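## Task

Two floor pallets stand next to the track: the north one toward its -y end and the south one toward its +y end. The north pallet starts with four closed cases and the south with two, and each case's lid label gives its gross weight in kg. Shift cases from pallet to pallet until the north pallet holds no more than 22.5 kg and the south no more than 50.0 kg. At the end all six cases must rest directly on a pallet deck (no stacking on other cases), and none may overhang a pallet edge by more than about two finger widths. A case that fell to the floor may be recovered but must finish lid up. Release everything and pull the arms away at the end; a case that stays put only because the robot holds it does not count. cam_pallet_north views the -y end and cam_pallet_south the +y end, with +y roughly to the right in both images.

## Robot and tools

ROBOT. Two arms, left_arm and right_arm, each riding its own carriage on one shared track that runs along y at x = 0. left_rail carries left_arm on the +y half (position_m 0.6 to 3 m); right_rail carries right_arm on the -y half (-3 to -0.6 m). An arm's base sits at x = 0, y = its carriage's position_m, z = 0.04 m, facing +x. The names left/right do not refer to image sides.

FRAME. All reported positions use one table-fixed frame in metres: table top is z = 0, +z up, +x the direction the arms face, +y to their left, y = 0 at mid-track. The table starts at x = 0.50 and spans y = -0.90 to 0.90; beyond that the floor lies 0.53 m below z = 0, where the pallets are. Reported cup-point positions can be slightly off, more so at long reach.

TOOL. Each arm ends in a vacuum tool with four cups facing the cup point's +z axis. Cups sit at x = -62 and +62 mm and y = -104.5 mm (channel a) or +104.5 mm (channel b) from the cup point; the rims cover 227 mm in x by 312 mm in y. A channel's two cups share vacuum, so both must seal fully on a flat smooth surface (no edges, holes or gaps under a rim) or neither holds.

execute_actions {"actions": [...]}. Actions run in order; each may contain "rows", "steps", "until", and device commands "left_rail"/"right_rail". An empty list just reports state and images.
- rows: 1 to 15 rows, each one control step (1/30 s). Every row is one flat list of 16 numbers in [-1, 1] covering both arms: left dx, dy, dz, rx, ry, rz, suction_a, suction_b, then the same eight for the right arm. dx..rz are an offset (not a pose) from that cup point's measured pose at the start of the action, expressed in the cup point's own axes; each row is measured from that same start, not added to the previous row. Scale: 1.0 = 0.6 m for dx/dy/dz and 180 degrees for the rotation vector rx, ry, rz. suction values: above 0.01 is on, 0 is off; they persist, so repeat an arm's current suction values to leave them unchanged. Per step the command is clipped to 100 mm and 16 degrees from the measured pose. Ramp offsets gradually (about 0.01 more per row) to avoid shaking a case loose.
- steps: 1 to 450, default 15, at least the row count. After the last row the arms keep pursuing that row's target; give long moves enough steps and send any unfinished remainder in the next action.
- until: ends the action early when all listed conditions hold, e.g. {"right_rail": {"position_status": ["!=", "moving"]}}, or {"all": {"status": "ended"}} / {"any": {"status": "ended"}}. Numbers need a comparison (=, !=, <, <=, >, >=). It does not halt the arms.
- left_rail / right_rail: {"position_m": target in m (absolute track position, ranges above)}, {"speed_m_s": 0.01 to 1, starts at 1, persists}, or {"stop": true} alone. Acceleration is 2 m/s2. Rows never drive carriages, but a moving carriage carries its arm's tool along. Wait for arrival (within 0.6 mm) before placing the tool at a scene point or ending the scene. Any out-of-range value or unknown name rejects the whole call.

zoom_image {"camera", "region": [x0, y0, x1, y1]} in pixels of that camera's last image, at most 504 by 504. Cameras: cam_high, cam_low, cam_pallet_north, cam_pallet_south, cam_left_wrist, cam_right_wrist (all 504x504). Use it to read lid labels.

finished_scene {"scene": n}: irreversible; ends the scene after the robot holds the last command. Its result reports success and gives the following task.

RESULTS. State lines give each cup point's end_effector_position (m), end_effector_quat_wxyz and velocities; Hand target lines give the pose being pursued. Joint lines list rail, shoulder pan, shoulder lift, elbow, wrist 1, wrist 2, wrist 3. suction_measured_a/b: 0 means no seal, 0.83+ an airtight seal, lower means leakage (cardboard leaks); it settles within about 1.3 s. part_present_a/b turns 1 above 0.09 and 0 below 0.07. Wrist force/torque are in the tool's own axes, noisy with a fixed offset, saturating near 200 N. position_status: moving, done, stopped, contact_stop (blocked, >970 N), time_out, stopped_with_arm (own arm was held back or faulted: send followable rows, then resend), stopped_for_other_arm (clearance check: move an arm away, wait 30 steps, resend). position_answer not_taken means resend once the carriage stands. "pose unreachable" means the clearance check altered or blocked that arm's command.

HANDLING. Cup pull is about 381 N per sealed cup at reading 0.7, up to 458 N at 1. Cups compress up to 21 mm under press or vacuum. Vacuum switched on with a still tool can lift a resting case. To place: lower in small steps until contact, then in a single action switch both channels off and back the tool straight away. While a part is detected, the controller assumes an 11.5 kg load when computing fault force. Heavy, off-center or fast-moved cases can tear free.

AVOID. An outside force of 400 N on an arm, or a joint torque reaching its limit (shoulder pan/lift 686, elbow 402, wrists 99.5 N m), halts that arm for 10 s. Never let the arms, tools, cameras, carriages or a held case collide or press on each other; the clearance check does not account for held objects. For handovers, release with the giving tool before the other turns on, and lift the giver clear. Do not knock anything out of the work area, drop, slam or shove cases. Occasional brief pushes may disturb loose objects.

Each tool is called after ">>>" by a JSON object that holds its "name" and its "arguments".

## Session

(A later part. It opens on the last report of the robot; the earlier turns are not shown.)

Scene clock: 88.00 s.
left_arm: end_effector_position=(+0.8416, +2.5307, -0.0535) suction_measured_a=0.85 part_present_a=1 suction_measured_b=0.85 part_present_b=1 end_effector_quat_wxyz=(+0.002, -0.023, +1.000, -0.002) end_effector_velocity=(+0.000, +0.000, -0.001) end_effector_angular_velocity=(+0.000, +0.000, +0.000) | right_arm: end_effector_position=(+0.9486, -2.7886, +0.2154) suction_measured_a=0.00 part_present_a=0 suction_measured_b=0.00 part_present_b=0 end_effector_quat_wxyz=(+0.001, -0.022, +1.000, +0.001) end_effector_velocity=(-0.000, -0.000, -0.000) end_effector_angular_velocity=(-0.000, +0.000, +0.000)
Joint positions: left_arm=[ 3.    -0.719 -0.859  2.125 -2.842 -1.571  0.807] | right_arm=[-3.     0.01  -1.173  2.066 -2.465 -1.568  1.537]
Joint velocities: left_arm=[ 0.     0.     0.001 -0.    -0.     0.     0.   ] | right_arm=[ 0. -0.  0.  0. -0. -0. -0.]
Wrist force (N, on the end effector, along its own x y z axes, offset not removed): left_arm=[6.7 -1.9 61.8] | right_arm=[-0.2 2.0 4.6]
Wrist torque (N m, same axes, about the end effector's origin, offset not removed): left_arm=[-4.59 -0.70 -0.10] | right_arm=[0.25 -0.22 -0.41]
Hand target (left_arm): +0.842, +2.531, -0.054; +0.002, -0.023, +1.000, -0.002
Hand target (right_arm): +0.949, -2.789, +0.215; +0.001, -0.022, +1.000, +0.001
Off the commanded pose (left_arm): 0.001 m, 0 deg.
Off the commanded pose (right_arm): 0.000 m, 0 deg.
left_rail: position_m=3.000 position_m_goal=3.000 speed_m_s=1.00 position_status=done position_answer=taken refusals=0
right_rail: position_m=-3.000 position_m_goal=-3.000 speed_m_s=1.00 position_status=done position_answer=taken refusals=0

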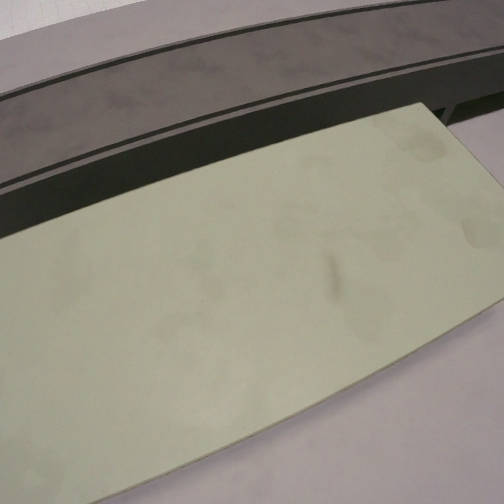

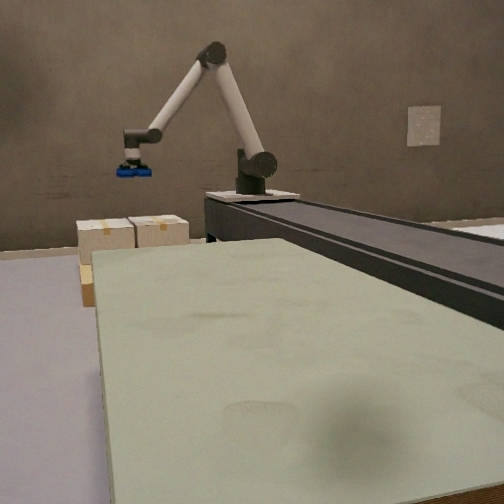

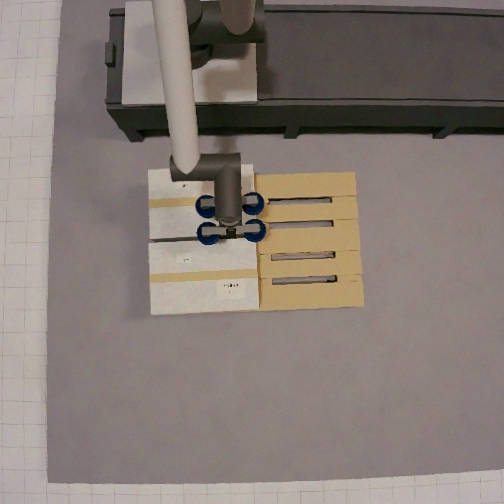

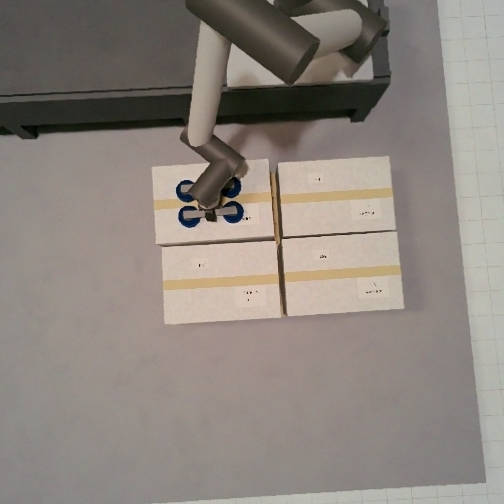

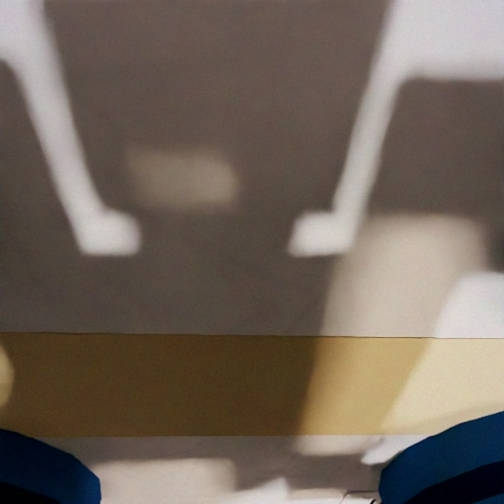

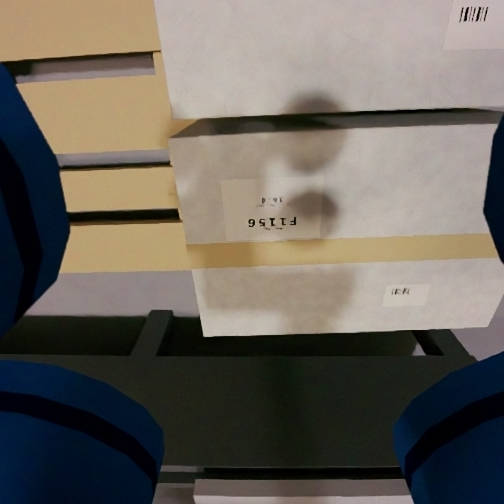

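>>> {"name": "execute_actions", "arguments": {"actions": [{"rows":[[0,0.01,0.01,0,0,0,1,1,0,0,0,0,0,0,0,0],[0,0.02,0.02,0,0,0,1,1,0,0,0,0,0,0,0,0],[0,0.03,0.03,0,0,0,1,1,0,0,0,0,0,0,0,0],[0,0.04,0.04,0,0,0,1,1,0,0,0,0,0,0,0,0],[0,0.04,0.05,0,0,0,1,1,0,0,0,0,0,0,0,0],[0,0.04,0.06,0,0,0,1,1,0,0,0,0,0,0,0,0],[0,0.04,0.07,0,0,0,1,1,0,0,0,0,0,0,0,0],[0,0.04,0.078,0,0,0,1,1,0,0,0,0,0,0,0,0],[0,0.04,0.084,0,0,0,1,1,0,0,0,0,0,0,0,0]],"steps":18}]}}

>>> {"name": "execute_actions", "arguments": {"actions": [{"rows":[[0,0,0.002,0,0,0,1,1,0,0,0,0,0,0,0,0],[0,0,0.004,0,0,0,1,1,0,0,0,0,0,0,0,0]],"steps":8}]}}

Scene clock: 90.30 s.
left_arm: end_effector_position=(+0.8407, +2.5546, -0.1035) suction_measured_a=0.85 part_present_a=1 suction_measured_b=0.85 part_present_b=1 end_effector_quat_wxyz=(+0.002, -0.023, +1.000, -0.002) end_effector_velocity=(+0.001, -0.001, -0.005) end_effector_angular_velocity=(-0.001, -0.002, -0.000) | right_arm: end_effector_position=(+0.9486, -2.7886, +0.2154) suction_measured_a=0.00 part_present_a=0 suction_measured_b=0.00 part_present_b=0 end_effector_quat_wxyz=(+0.001, -0.022, +1.000, +0.001) end_effector_velocity=(-0.000, -0.000, -0.000) end_effector_angular_velocity=(-0.000, +0.000, -0.000)
Joint positions: left_arm=[ 3.    -0.7   -0.798  2.137 -2.916 -1.571  0.826] | right_arm=[-3.     0.01  -1.173  2.066 -2.465 -1.568  1.537]
Joint velocities: left_arm=[ 0.     0.     0.008 -0.002 -0.008 -0.     0.001] | right_arm=[ 0.  0.  0. -0. -0. -0.  0.]
Wrist force (N, on the end effector, along its own x y z axes, offset not removed): left_arm=[6.6 0.6 60.8] | right_arm=[0.3 3.7 -1.8]
Wrist torque (N m, same axes, about the end effector's origin, offset not removed): left_arm=[-4.48 -0.71 -0.17] | right_arm=[0.39 -0.42 -0.52]
Hand target (left_arm): +0.841, +2.555, -0.104; +0.002, -0.023, +1.000, -0.002
Hand target (right_arm): +0.949, -2.789, +0.215; +0.001, -0.022, +1.000, +0.001
Off the commanded pose (left_arm): 0.001 m, 0 deg.
Off the commanded pose (right_arm): 0.000 m, 0 deg.
left_rail: position_m=3.000 position_m_goal=3.000 speed_m_s=1.00 position_status=done position_answer=taken refusals=0
right_rail: position_m=-3.000 position_m_goal=-3.000 speed_m_s=1.00 position_status=done position_answer=taken refusals=0

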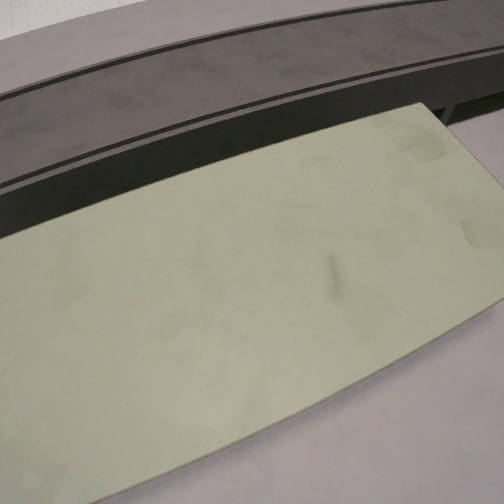

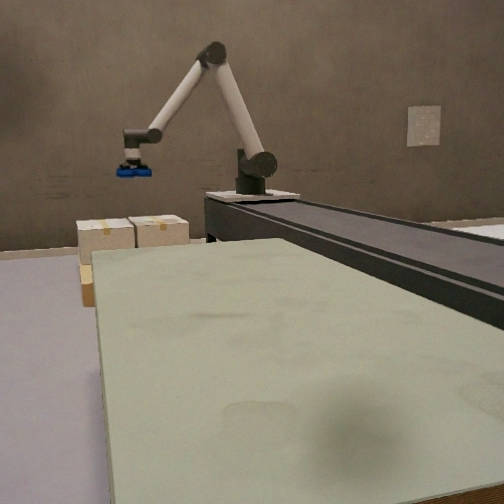

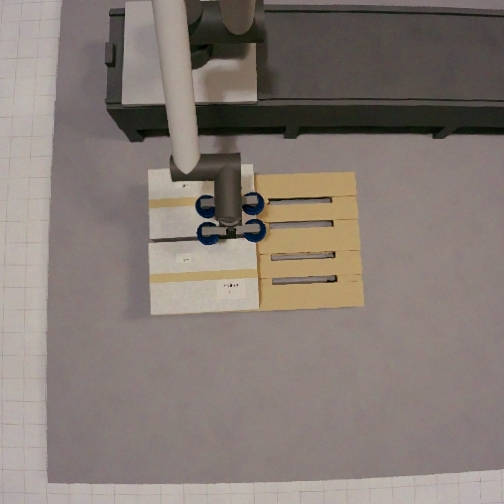

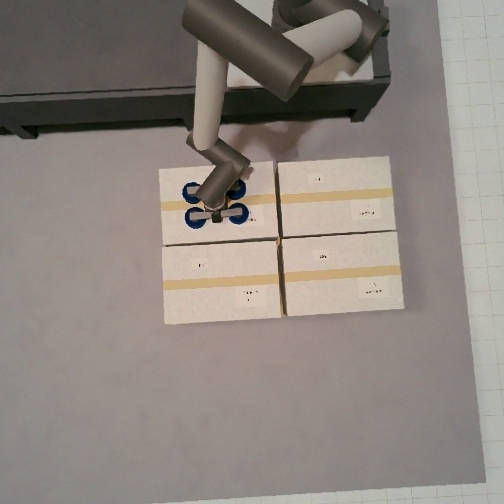

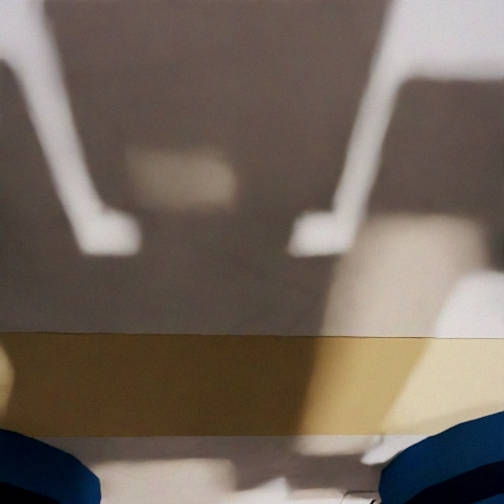

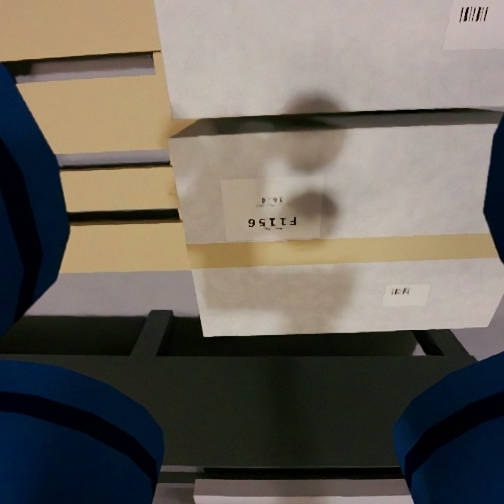

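Scene clock: 90.57 s.
left_arm: end_effector_position=(+0.8407, +2.5546, -0.1057) suction_measured_a=0.85 part_present_a=1 suction_measured_b=0.85 part_present_b=1 end_effector_quat_wxyz=(+0.002, -0.023, +1.000, -0.002) end_effector_velocity=(+0.000, -0.000, -0.003) end_effector_angular_velocity=(-0.001, -0.001, +0.000) | right_arm: end_effector_position=(+0.9486, -2.7886, +0.2154) suction_measured_a=0.00 part_present_a=0 suction_measured_b=0.00 part_present_b=0 end_effector_quat_wxyz=(+0.001, -0.022, +1.000, +0.001) end_effector_velocity=(+0.000, -0.000, -0.000) end_effector_angular_velocity=(+0.000, +0.000, +0.000)
Joint positions: left_arm=[ 3.    -0.7   -0.795  2.137 -2.918 -1.571  0.826] | right_arm=[-3.     0.01  -1.173  2.066 -2.465 -1.568  1.537]
Joint velocities: left_arm=[ 0.    -0.     0.004 -0.001 -0.004  0.    -0.   ] | right_arm=[ 0. -0.  0. -0.  0.  0. -0.]
Wrist force (N, on the end effector, along its own x y z axes, offset not removed): left_arm=[6.1 -2.0 62.8] | right_arm=[-2.5 1.9 -5.9]
Wrist torque (N m, same axes, about the end effector's origin, offset not removed): left_arm=[-4.49 -0.75 -0.06] | right_arm=[0.00 -0.10 -0.39]
Hand target (left_arm): +0.841, +2.555, -0.106; +0.002, -0.023, +1.000, -0.002
Hand target (right_arm): +0.949, -2.789, +0.215; +0.001, -0.022, +1.000, +0.001
Off the commanded pose (left_arm): 0.000 m, 0 deg.
Off the commanded pose (right_arm): 0.000 m, 0 deg.
left_rail: position_m=3.000 position_m_goal=3.000 speed_m_s=1.00 position_status=done position_answer=taken refusals=0
right_rail: position_m=-3.000 position_m_goal=-3.000 speed_m_s=1.00 position_status=done position_answer=taken refusals=0

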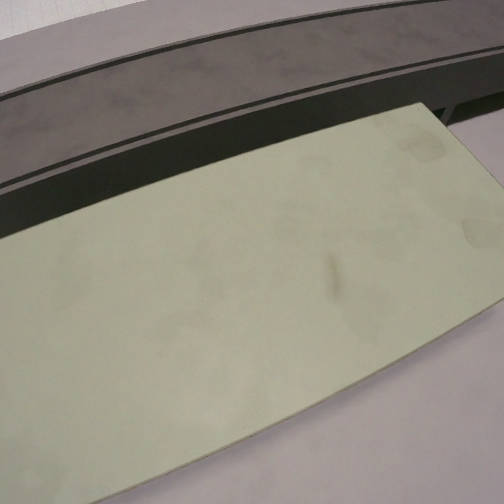

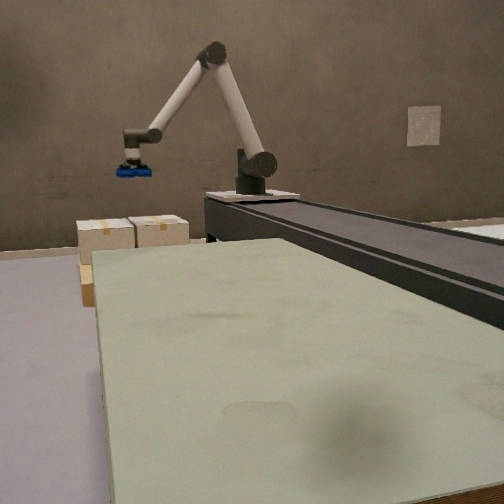

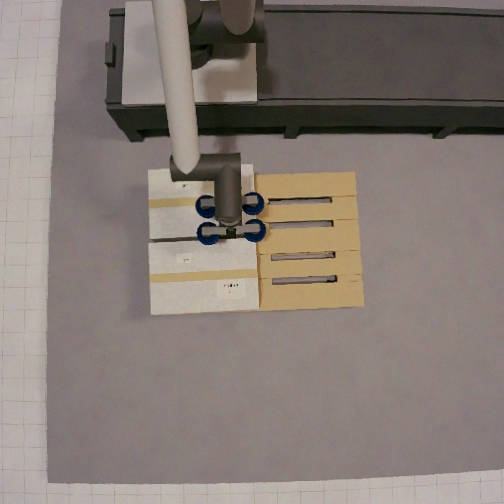

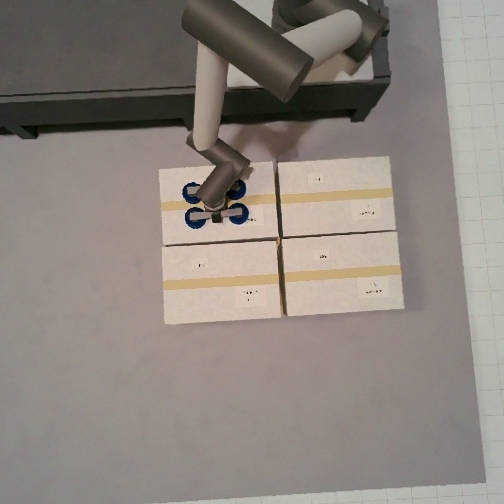

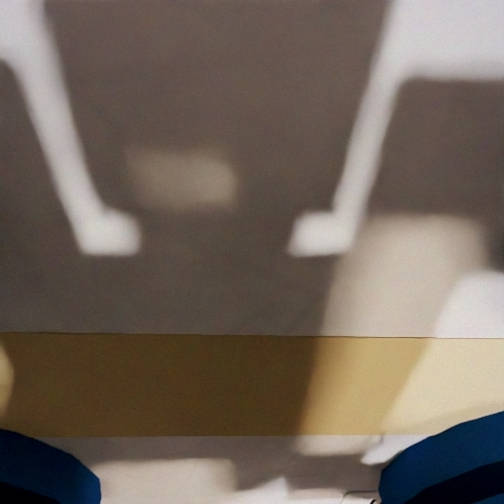

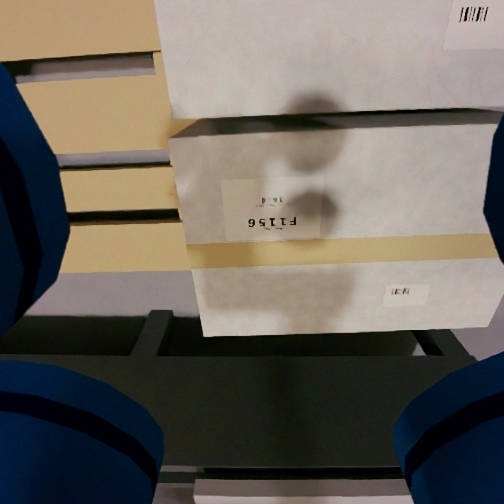

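>>> {"name": "execute_actions", "arguments": {"actions": [{"rows":[[0,0,0.002,0,0,0,1,1,0,0,0,0,0,0,0,0],[0,0,0.004,0,0,0,1,1,0,0,0,0,0,0,0,0]],"steps":8}]}}

Scene clock: 91.53 s.
left_arm: end_effector_position=(+0.8407, +2.5546, -0.1079) suction_measured_a=0.85 part_present_a=1 suction_measured_b=0.85 part_present_b=1 end_effector_quat_wxyz=(+0.002, -0.023, +1.000, -0.002) end_effector_velocity=(+0.000, -0.000, -0.003) end_effector_angular_velocity=(-0.001, -0.001, +0.000) | right_arm: end_effector_position=(+0.9486, -2.7886, +0.2154) suction_measured_a=0.00 part_present_a=0 suction_measured_b=0.00 part_present_b=0 end_effector_quat_wxyz=(+0.001, -0.022, +1.000, +0.001) end_effector_velocity=(-0.000, +0.000, -0.000) end_effector_angular_velocity=(+0.000, +0.000, +0.000)
Joint positions: left_arm=[ 3.    -0.7   -0.792  2.136 -2.921 -1.571  0.826] | right_arm=[-3.     0.01  -1.173  2.066 -2.465 -1.568  1.537]
Joint velocities: left_arm=[ 0.     0.     0.004 -0.001 -0.004 -0.    -0.   ] | right_arm=[ 0.  0. -0.  0. -0.  0. -0.]
Wrist force (N, on the end effector, along its own x y z axes, offset not removed): left_arm=[4.5 -3.2 60.3] | right_arm=[-6.3 2.0 0.0]
Wrist torque (N m, same axes, about the end effector's origin, offset not removed): left_arm=[-4.53 -0.51 -0.28] | right_arm=[0.02 0.29 -0.58]
Hand target (left_arm): +0.841, +2.555, -0.108; +0.002, -0.023, +1.000, -0.002
Hand target (right_arm): +0.949, -2.789, +0.215; +0.001, -0.022, +1.000, +0.001
Off the commanded pose (left_arm): 0.000 m, 0 deg.
Off the commanded pose (right_arm): 0.000 m, 0 deg.
left_rail: position_m=3.000 position_m_goal=3.000 speed_m_s=1.00 position_status=done position_answer=taken refusals=0
right_rail: position_m=-3.000 position_m_goal=-3.000 speed_m_s=1.00 position_status=done position_answer=taken refusals=0

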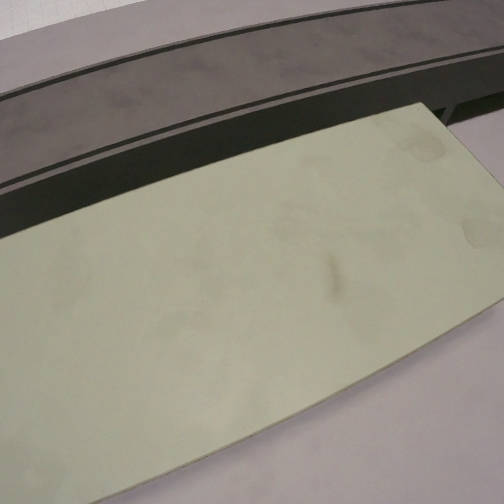

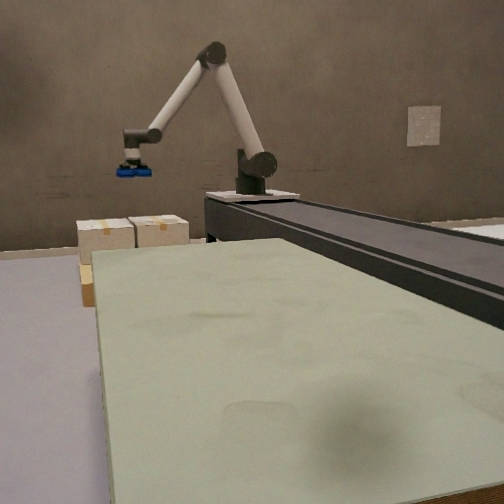

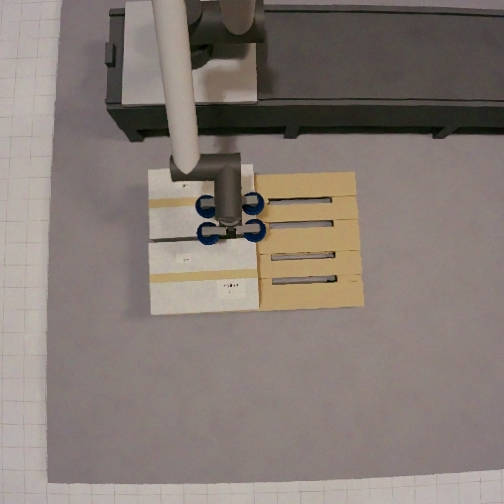

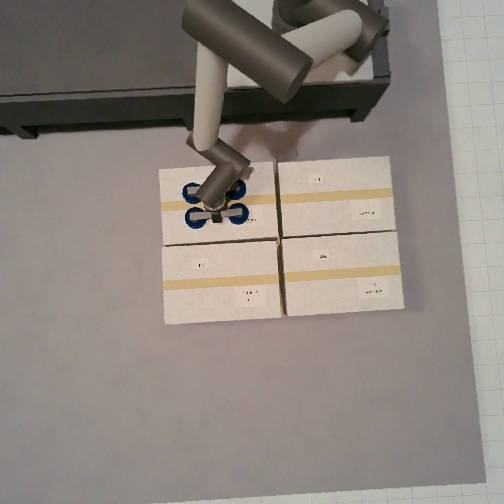

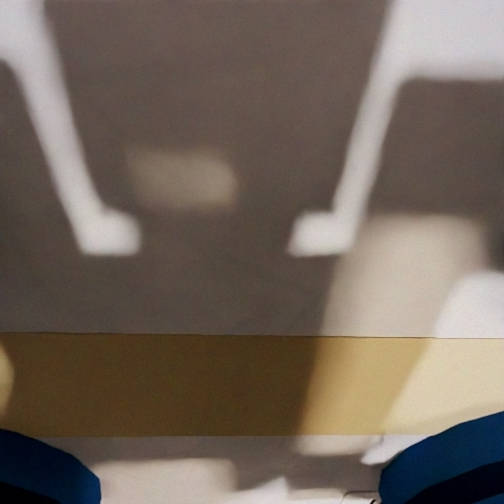

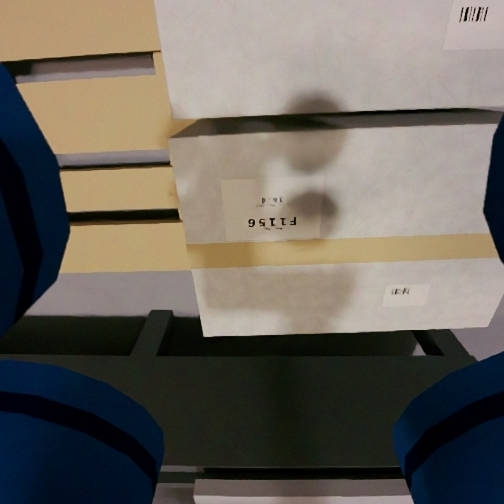

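>>> {"name": "execute_actions", "arguments": {"actions": [{"rows":[[0,0,0.002,0,0,0,1,1,0,0,0,0,0,0,0,0],[0,0,0.004,0,0,0,1,1,0,0,0,0,0,0,0,0]],"steps":8}]}}

Scene clock: 92.40 s.
left_arm: end_effector_position=(+0.8407, +2.5546, -0.1101) suction_measured_a=0.85 part_present_a=1 suction_measured_b=0.85 part_present_b=1 end_effector_quat_wxyz=(+0.002, -0.023, +1.000, -0.002) end_effector_velocity=(+0.000, -0.000, -0.003) end_effector_angular_velocity=(-0.001, -0.001, +0.000) | right_arm: end_effector_position=(+0.9486, -2.7886, +0.2154) suction_measured_a=0.00 part_present_a=0 suction_measured_b=0.00 part_present_b=0 end_effector_quat_wxyz=(+0.001, -0.022, +1.000, +0.001) end_effector_velocity=(+0.000, -0.000, -0.000) end_effector_angular_velocity=(+0.000, +0.000, +0.000)
Joint positions: left_arm=[ 3.    -0.7   -0.789  2.136 -2.923 -1.571  0.826] | right_arm=[-3.     0.01  -1.173  2.066 -2.465 -1.568  1.537]
Joint velocities: left_arm=[ 0.     0.     0.004 -0.001 -0.004 -0.    -0.   ] | right_arm=[ 0. -0.  0. -0.  0.  0. -0.]
Wrist force (N, on the end effector, along its own x y z axes, offset not removed): left_arm=[5.2 -4.8 61.7] | right_arm=[2.6 -1.0 0.5]
Wrist torque (N m, same axes, about the end effector's origin, offset not removed): left_arm=[-4.84 -0.64 -0.11] | right_arm=[-0.40 -0.88 -0.63]
Hand target (left_arm): +0.841, +2.555, -0.110; +0.002, -0.023, +1.000, -0.002
Hand target (right_arm): +0.949, -2.789, +0.215; +0.001, -0.022, +1.000, +0.001
Off the commanded pose (left_arm): 0.000 m, 0 deg.
Off the commanded pose (right_arm): 0.000 m, 0 deg.
left_rail: position_m=3.000 position_m_goal=3.000 speed_m_s=1.00 position_status=done position_answer=taken refusals=0
right_rail: position_m=-3.000 position_m_goal=-3.000 speed_m_s=1.00 position_status=done position_answer=taken refusals=0

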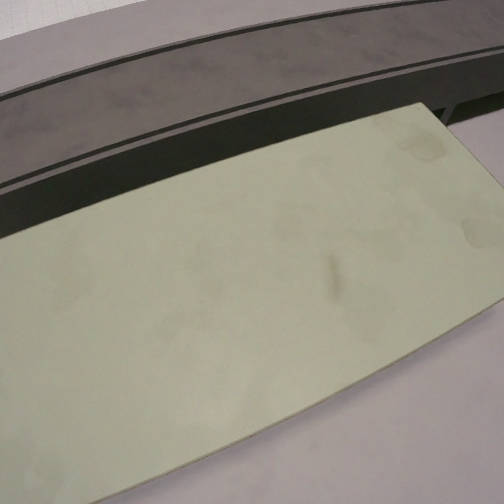

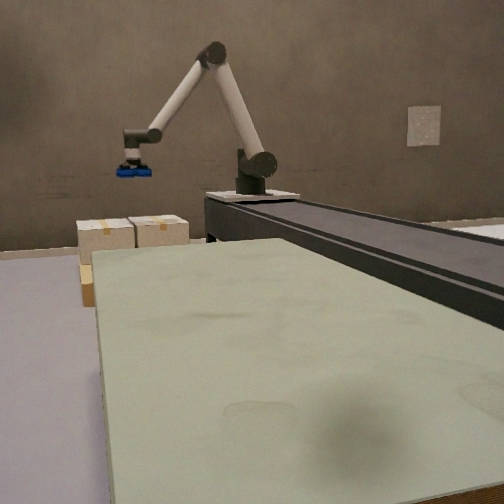

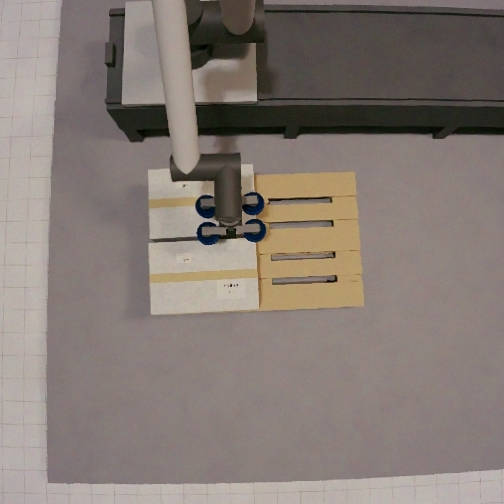

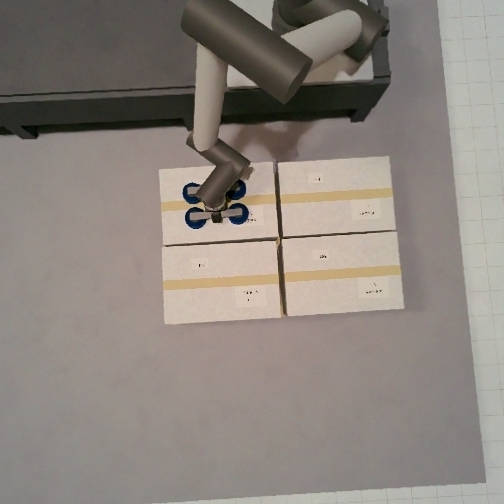

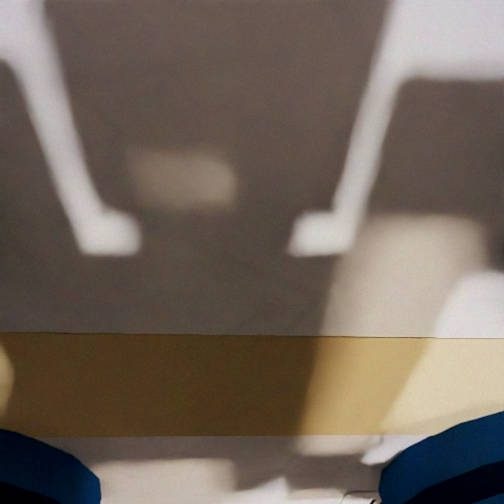

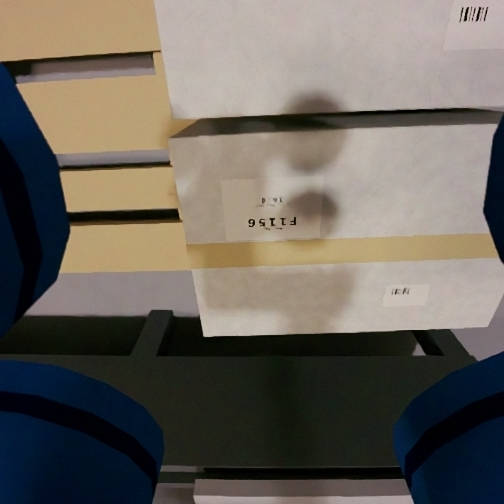

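>>> {"name": "execute_actions", "arguments": {"actions": [{"rows":[[0,0,0.002,0,0,0,1,1,0,0,0,0,0,0,0,0],[0,0,0.004,0,0,0,1,1,0,0,0,0,0,0,0,0]],"steps":8}]}}

Scene clock: 93.03 s.
left_arm: end_effector_position=(+0.8407, +2.5547, -0.1123) suction_measured_a=0.85 part_present_a=1 suction_measured_b=0.85 part_present_b=1 end_effector_quat_wxyz=(+0.002, -0.023, +1.000, -0.002) end_effector_velocity=(+0.000, -0.000, -0.003) end_effector_angular_velocity=(-0.001, -0.001, +0.000) | right_arm: end_effector_position=(+0.9486, -2.7886, +0.2154) suction_measured_a=0.00 part_present_a=0 suction_measured_b=0.00 part_present_b=0 end_effector_quat_wxyz=(+0.001, -0.022, +1.000, +0.001) end_effector_velocity=(+0.000, +0.000, -0.000) end_effector_angular_velocity=(-0.000, +0.000, +0.000)
Joint positions: left_arm=[ 3.    -0.7   -0.786  2.136 -2.926 -1.571  0.826] | right_arm=[-3.     0.01  -1.173  2.066 -2.465 -1.568  1.537]
Joint velocities: left_arm=[ 0.     0.     0.004 -0.001 -0.004 -0.    -0.   ] | right_arm=[ 0.  0.  0. -0. -0. -0.  0.]
Wrist force (N, on the end effector, along its own x y z axes, offset not removed): left_arm=[5.3 -5.3 63.4] | right_arm=[3.8 3.9 0.8]
Wrist torque (N m, same axes, about the end effector's origin, offset not removed): left_arm=[-4.89 -0.62 -0.12] | right_arm=[0.36 -1.20 -0.43]
Hand target (left_arm): +0.841, +2.555, -0.113; +0.002, -0.023, +1.000, -0.002
Hand target (right_arm): +0.949, -2.789, +0.215; +0.001, -0.022, +1.000, +0.001
Off the commanded pose (left_arm): 0.000 m, 0 deg.
Off the commanded pose (right_arm): 0.000 m, 0 deg.
left_rail: position_m=3.000 position_m_goal=3.000 speed_m_s=1.00 position_status=done position_answer=taken refusals=0
right_rail: position_m=-3.000 position_m_goal=-3.000 speed_m_s=1.00 position_status=done position_answer=taken refusals=0

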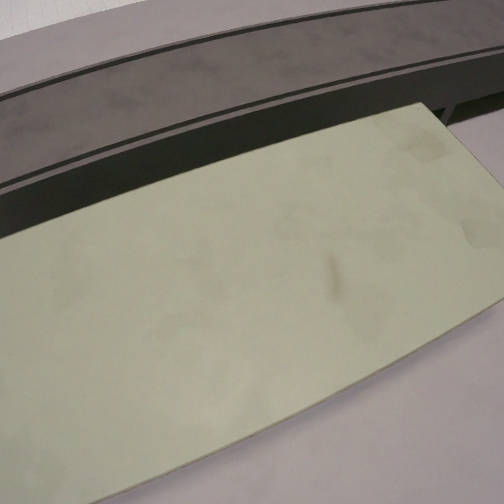

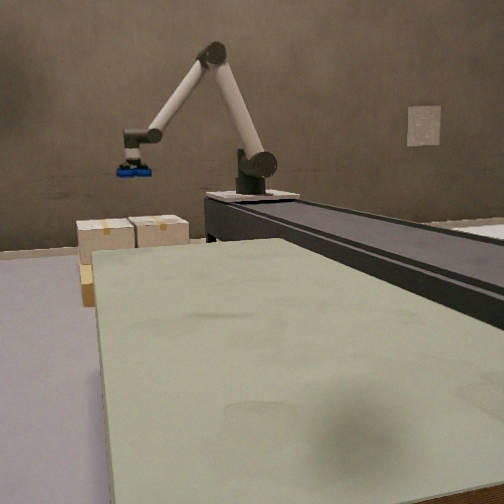

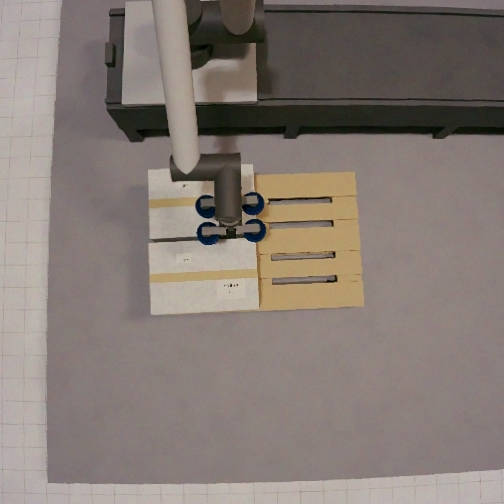

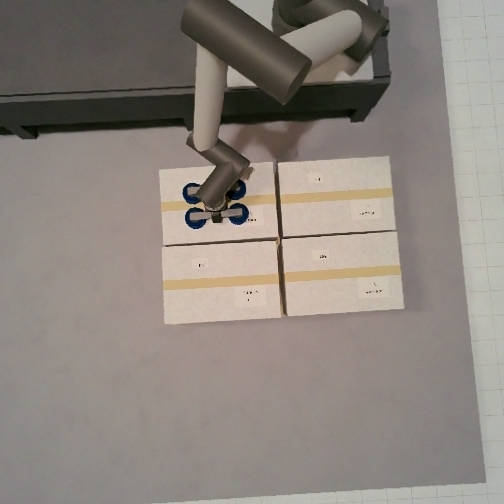

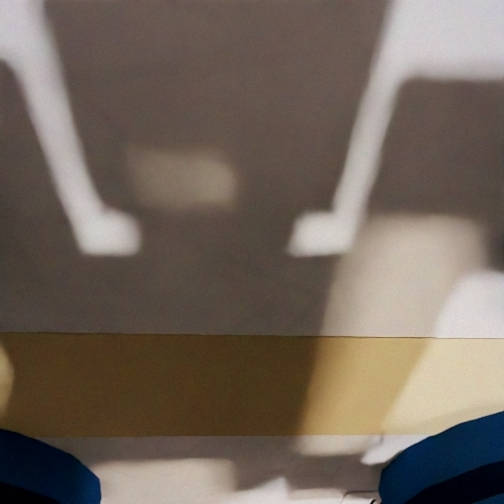

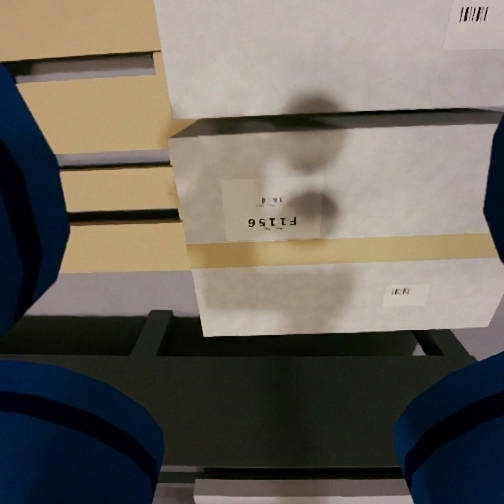

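>>> {"name": "execute_actions", "arguments": {"actions": [{"rows":[[0,0,0.002,0,0,0,1,1,0,0,0,0,0,0,0,0],[0,0,0.004,0,0,0,1,1,0,0,0,0,0,0,0,0]],"steps":8}]}}

Scene clock: 93.70 s.
left_arm: end_effector_position=(+0.8407, +2.5547, -0.1145) suction_measured_a=0.85 part_present_a=1 suction_measured_b=0.85 part_present_b=1 end_effector_quat_wxyz=(+0.002, -0.023, +1.000, -0.002) end_effector_velocity=(+0.000, -0.000, -0.003) end_effector_angular_velocity=(-0.001, -0.001, +0.000) | right_arm: end_effector_position=(+0.9486, -2.7886, +0.2154) suction_measured_a=0.00 part_present_a=0 suction_measured_b=0.00 part_present_b=0 end_effector_quat_wxyz=(+0.001, -0.022, +1.000, +0.001) end_effector_velocity=(+0.000, -0.000, -0.000) end_effector_angular_velocity=(+0.000, -0.000, +0.000)
Joint positions: left_arm=[ 3.    -0.7   -0.783  2.135 -2.928 -1.571  0.826] | right_arm=[-3.     0.01  -1.173  2.066 -2.465 -1.568  1.537]
Joint velocities: left_arm=[ 0.     0.     0.004 -0.001 -0.004  0.    -0.   ] | right_arm=[ 0. -0.  0.  0. -0.  0. -0.]
Wrist force (N, on the end effector, along its own x y z axes, offset not removed): left_arm=[5.9 -3.0 61.8] | right_arm=[-4.6 0.0 -4.5]
Wrist torque (N m, same axes, about the end effector's origin, offset not removed): left_arm=[-4.63 -0.63 -0.08] | right_arm=[-0.27 0.26 -0.54]
Hand target (left_arm): +0.841, +2.555, -0.115; +0.002, -0.023, +1.000, -0.002
Hand target (right_arm): +0.949, -2.789, +0.215; +0.001, -0.022, +1.000, +0.001
Off the commanded pose (left_arm): 0.000 m, 0 deg.
Off the commanded pose (right_arm): 0.000 m, 0 deg.
left_rail: position_m=3.000 position_m_goal=3.000 speed_m_s=1.00 position_status=done position_answer=taken refusals=0
right_rail: position_m=-3.000 position_m_goal=-3.000 speed_m_s=1.00 position_status=done position_answer=taken refusals=0

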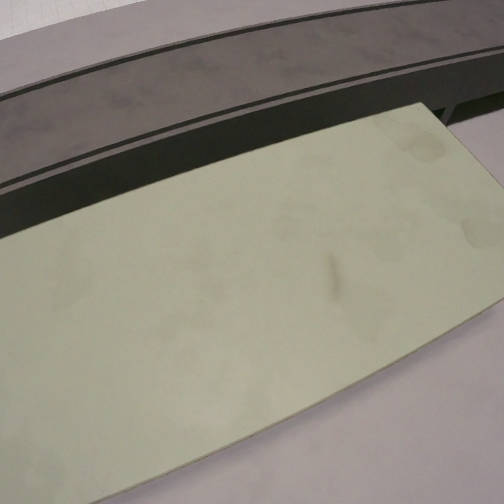

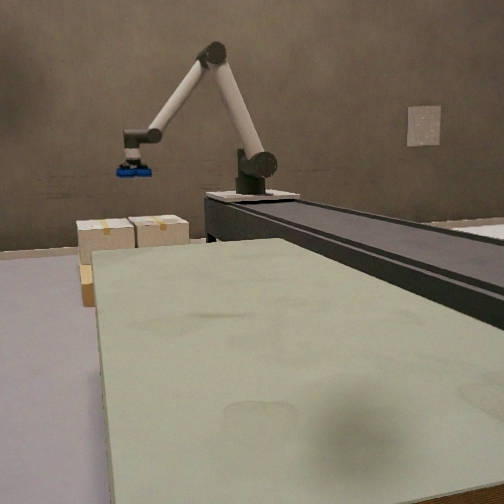

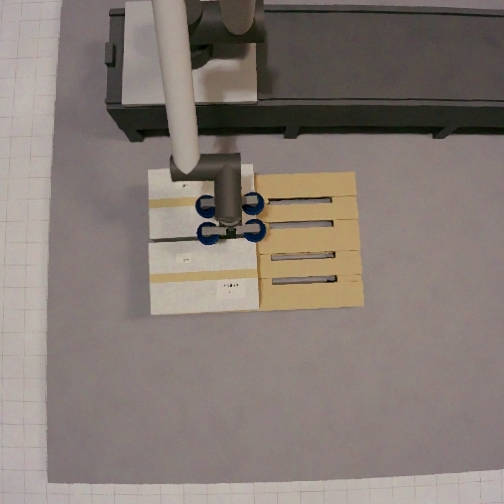

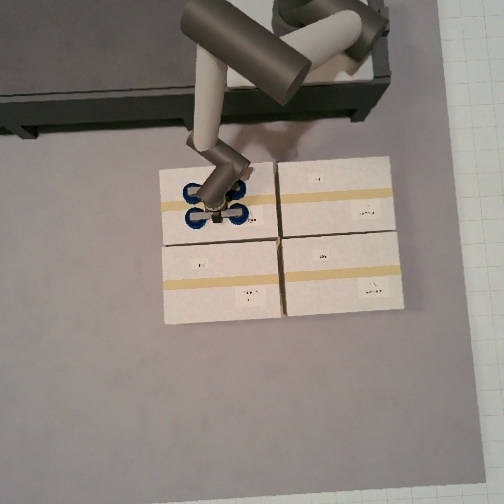

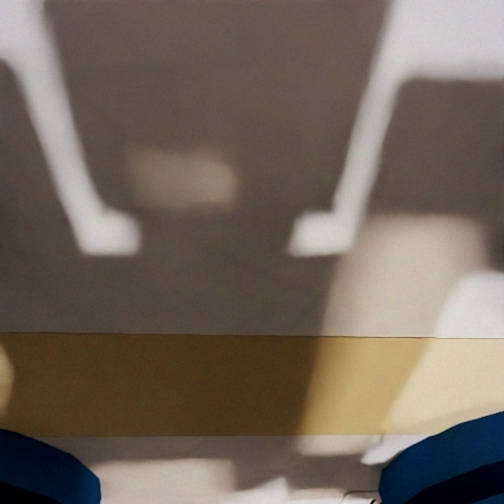

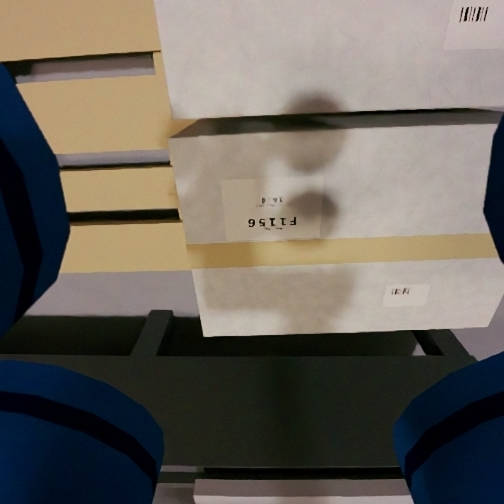

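>>> {"name": "execute_actions", "arguments": {"actions": [{"rows":[[0,0,0.002,0,0,0,1,1,0,0,0,0,0,0,0,0],[0,0,0.004,0,0,0,1,1,0,0,0,0,0,0,0,0]],"steps":8}]}}

Scene clock: 94.50 s.
left_arm: end_effector_position=(+0.8408, +2.5546, -0.1165) suction_measured_a=0.85 part_present_a=1 suction_measured_b=0.85 part_present_b=1 end_effector_quat_wxyz=(+0.002, -0.023, +1.000, -0.002) end_effector_velocity=(+0.000, +0.000, -0.002) end_effector_angular_velocity=(-0.001, -0.001, +0.000) | right_arm: end_effector_position=(+0.9486, -2.7886, +0.2154) suction_measured_a=0.00 part_present_a=0 suction_measured_b=0.00 part_present_b=0 end_effector_quat_wxyz=(+0.001, -0.022, +1.000, +0.001) end_effector_velocity=(+0.000, -0.000, -0.000) end_effector_angular_velocity=(+0.000, +0.000, -0.000)
Joint positions: left_arm=[ 3.    -0.7   -0.78   2.135 -2.931 -1.571  0.826] | right_arm=[-3.     0.01  -1.173  2.066 -2.465 -1.568  1.537]
Joint velocities: left_arm=[ 0.     0.     0.003 -0.    -0.004 -0.     0.   ] | right_arm=[ 0. -0.  0. -0.  0.  0. -0.]
Wrist force (N, on the end effector, along its own x y z axes, offset not removed): left_arm=[12.8 24.8 -6.2] | right_arm=[2.8 3.6 -1.9]
Wrist torque (N m, same axes, about the end effector's origin, offset not removed): left_arm=[5.47 3.86 2.32] | right_arm=[0.22 -0.83 -0.57]
Hand target (left_arm): +0.841, +2.555, -0.117; +0.002, -0.023, +1.000, -0.002
Hand target (right_arm): +0.949, -2.789, +0.215; +0.001, -0.022, +1.000, +0.001
Off the commanded pose (left_arm): 0.000 m, 0 deg.
Off the commanded pose (right_arm): 0.000 m, 0 deg.
left_rail: position_m=3.000 position_m_goal=3.000 speed_m_s=1.00 position_status=done position_answer=taken refusals=0
right_rail: position_m=-3.000 position_m_goal=-3.000 speed_m_s=1.00 position_status=done position_answer=taken refusals=0

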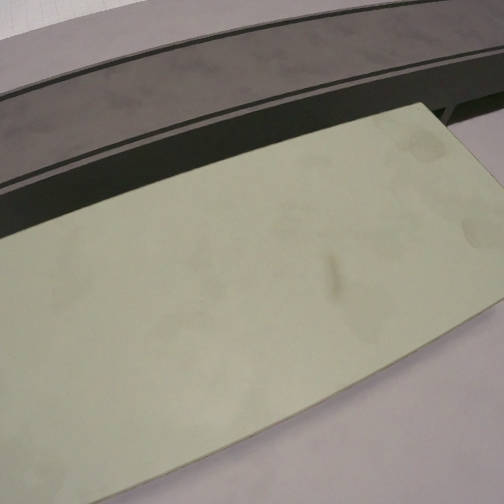

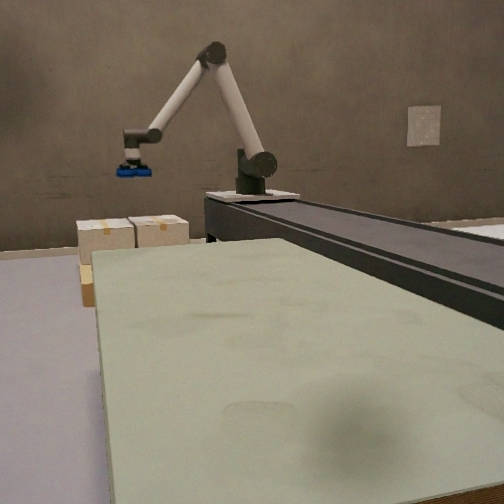

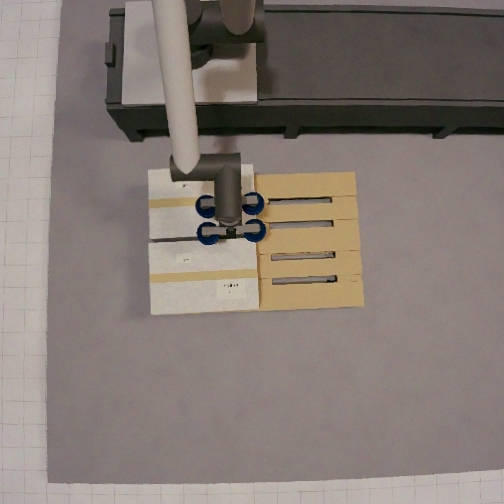

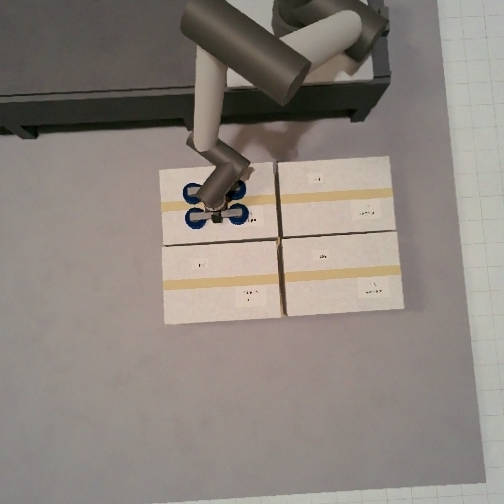

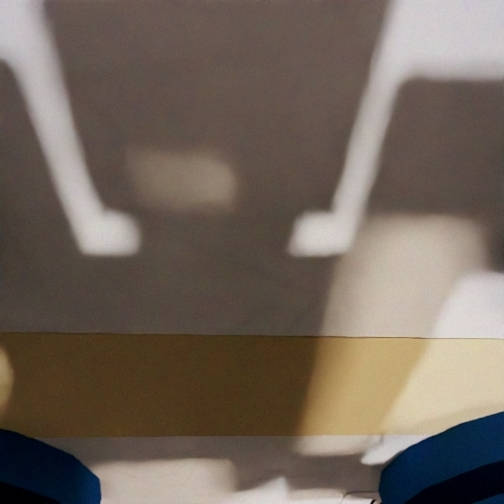

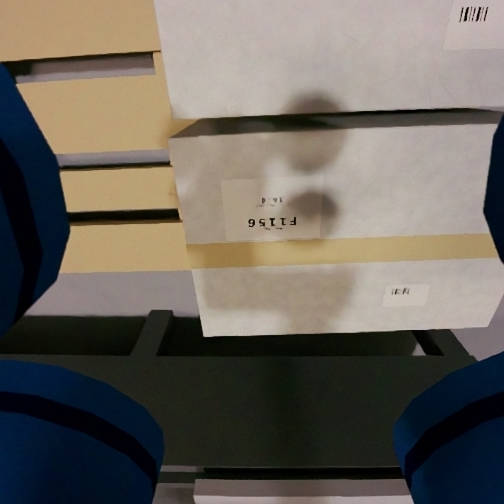

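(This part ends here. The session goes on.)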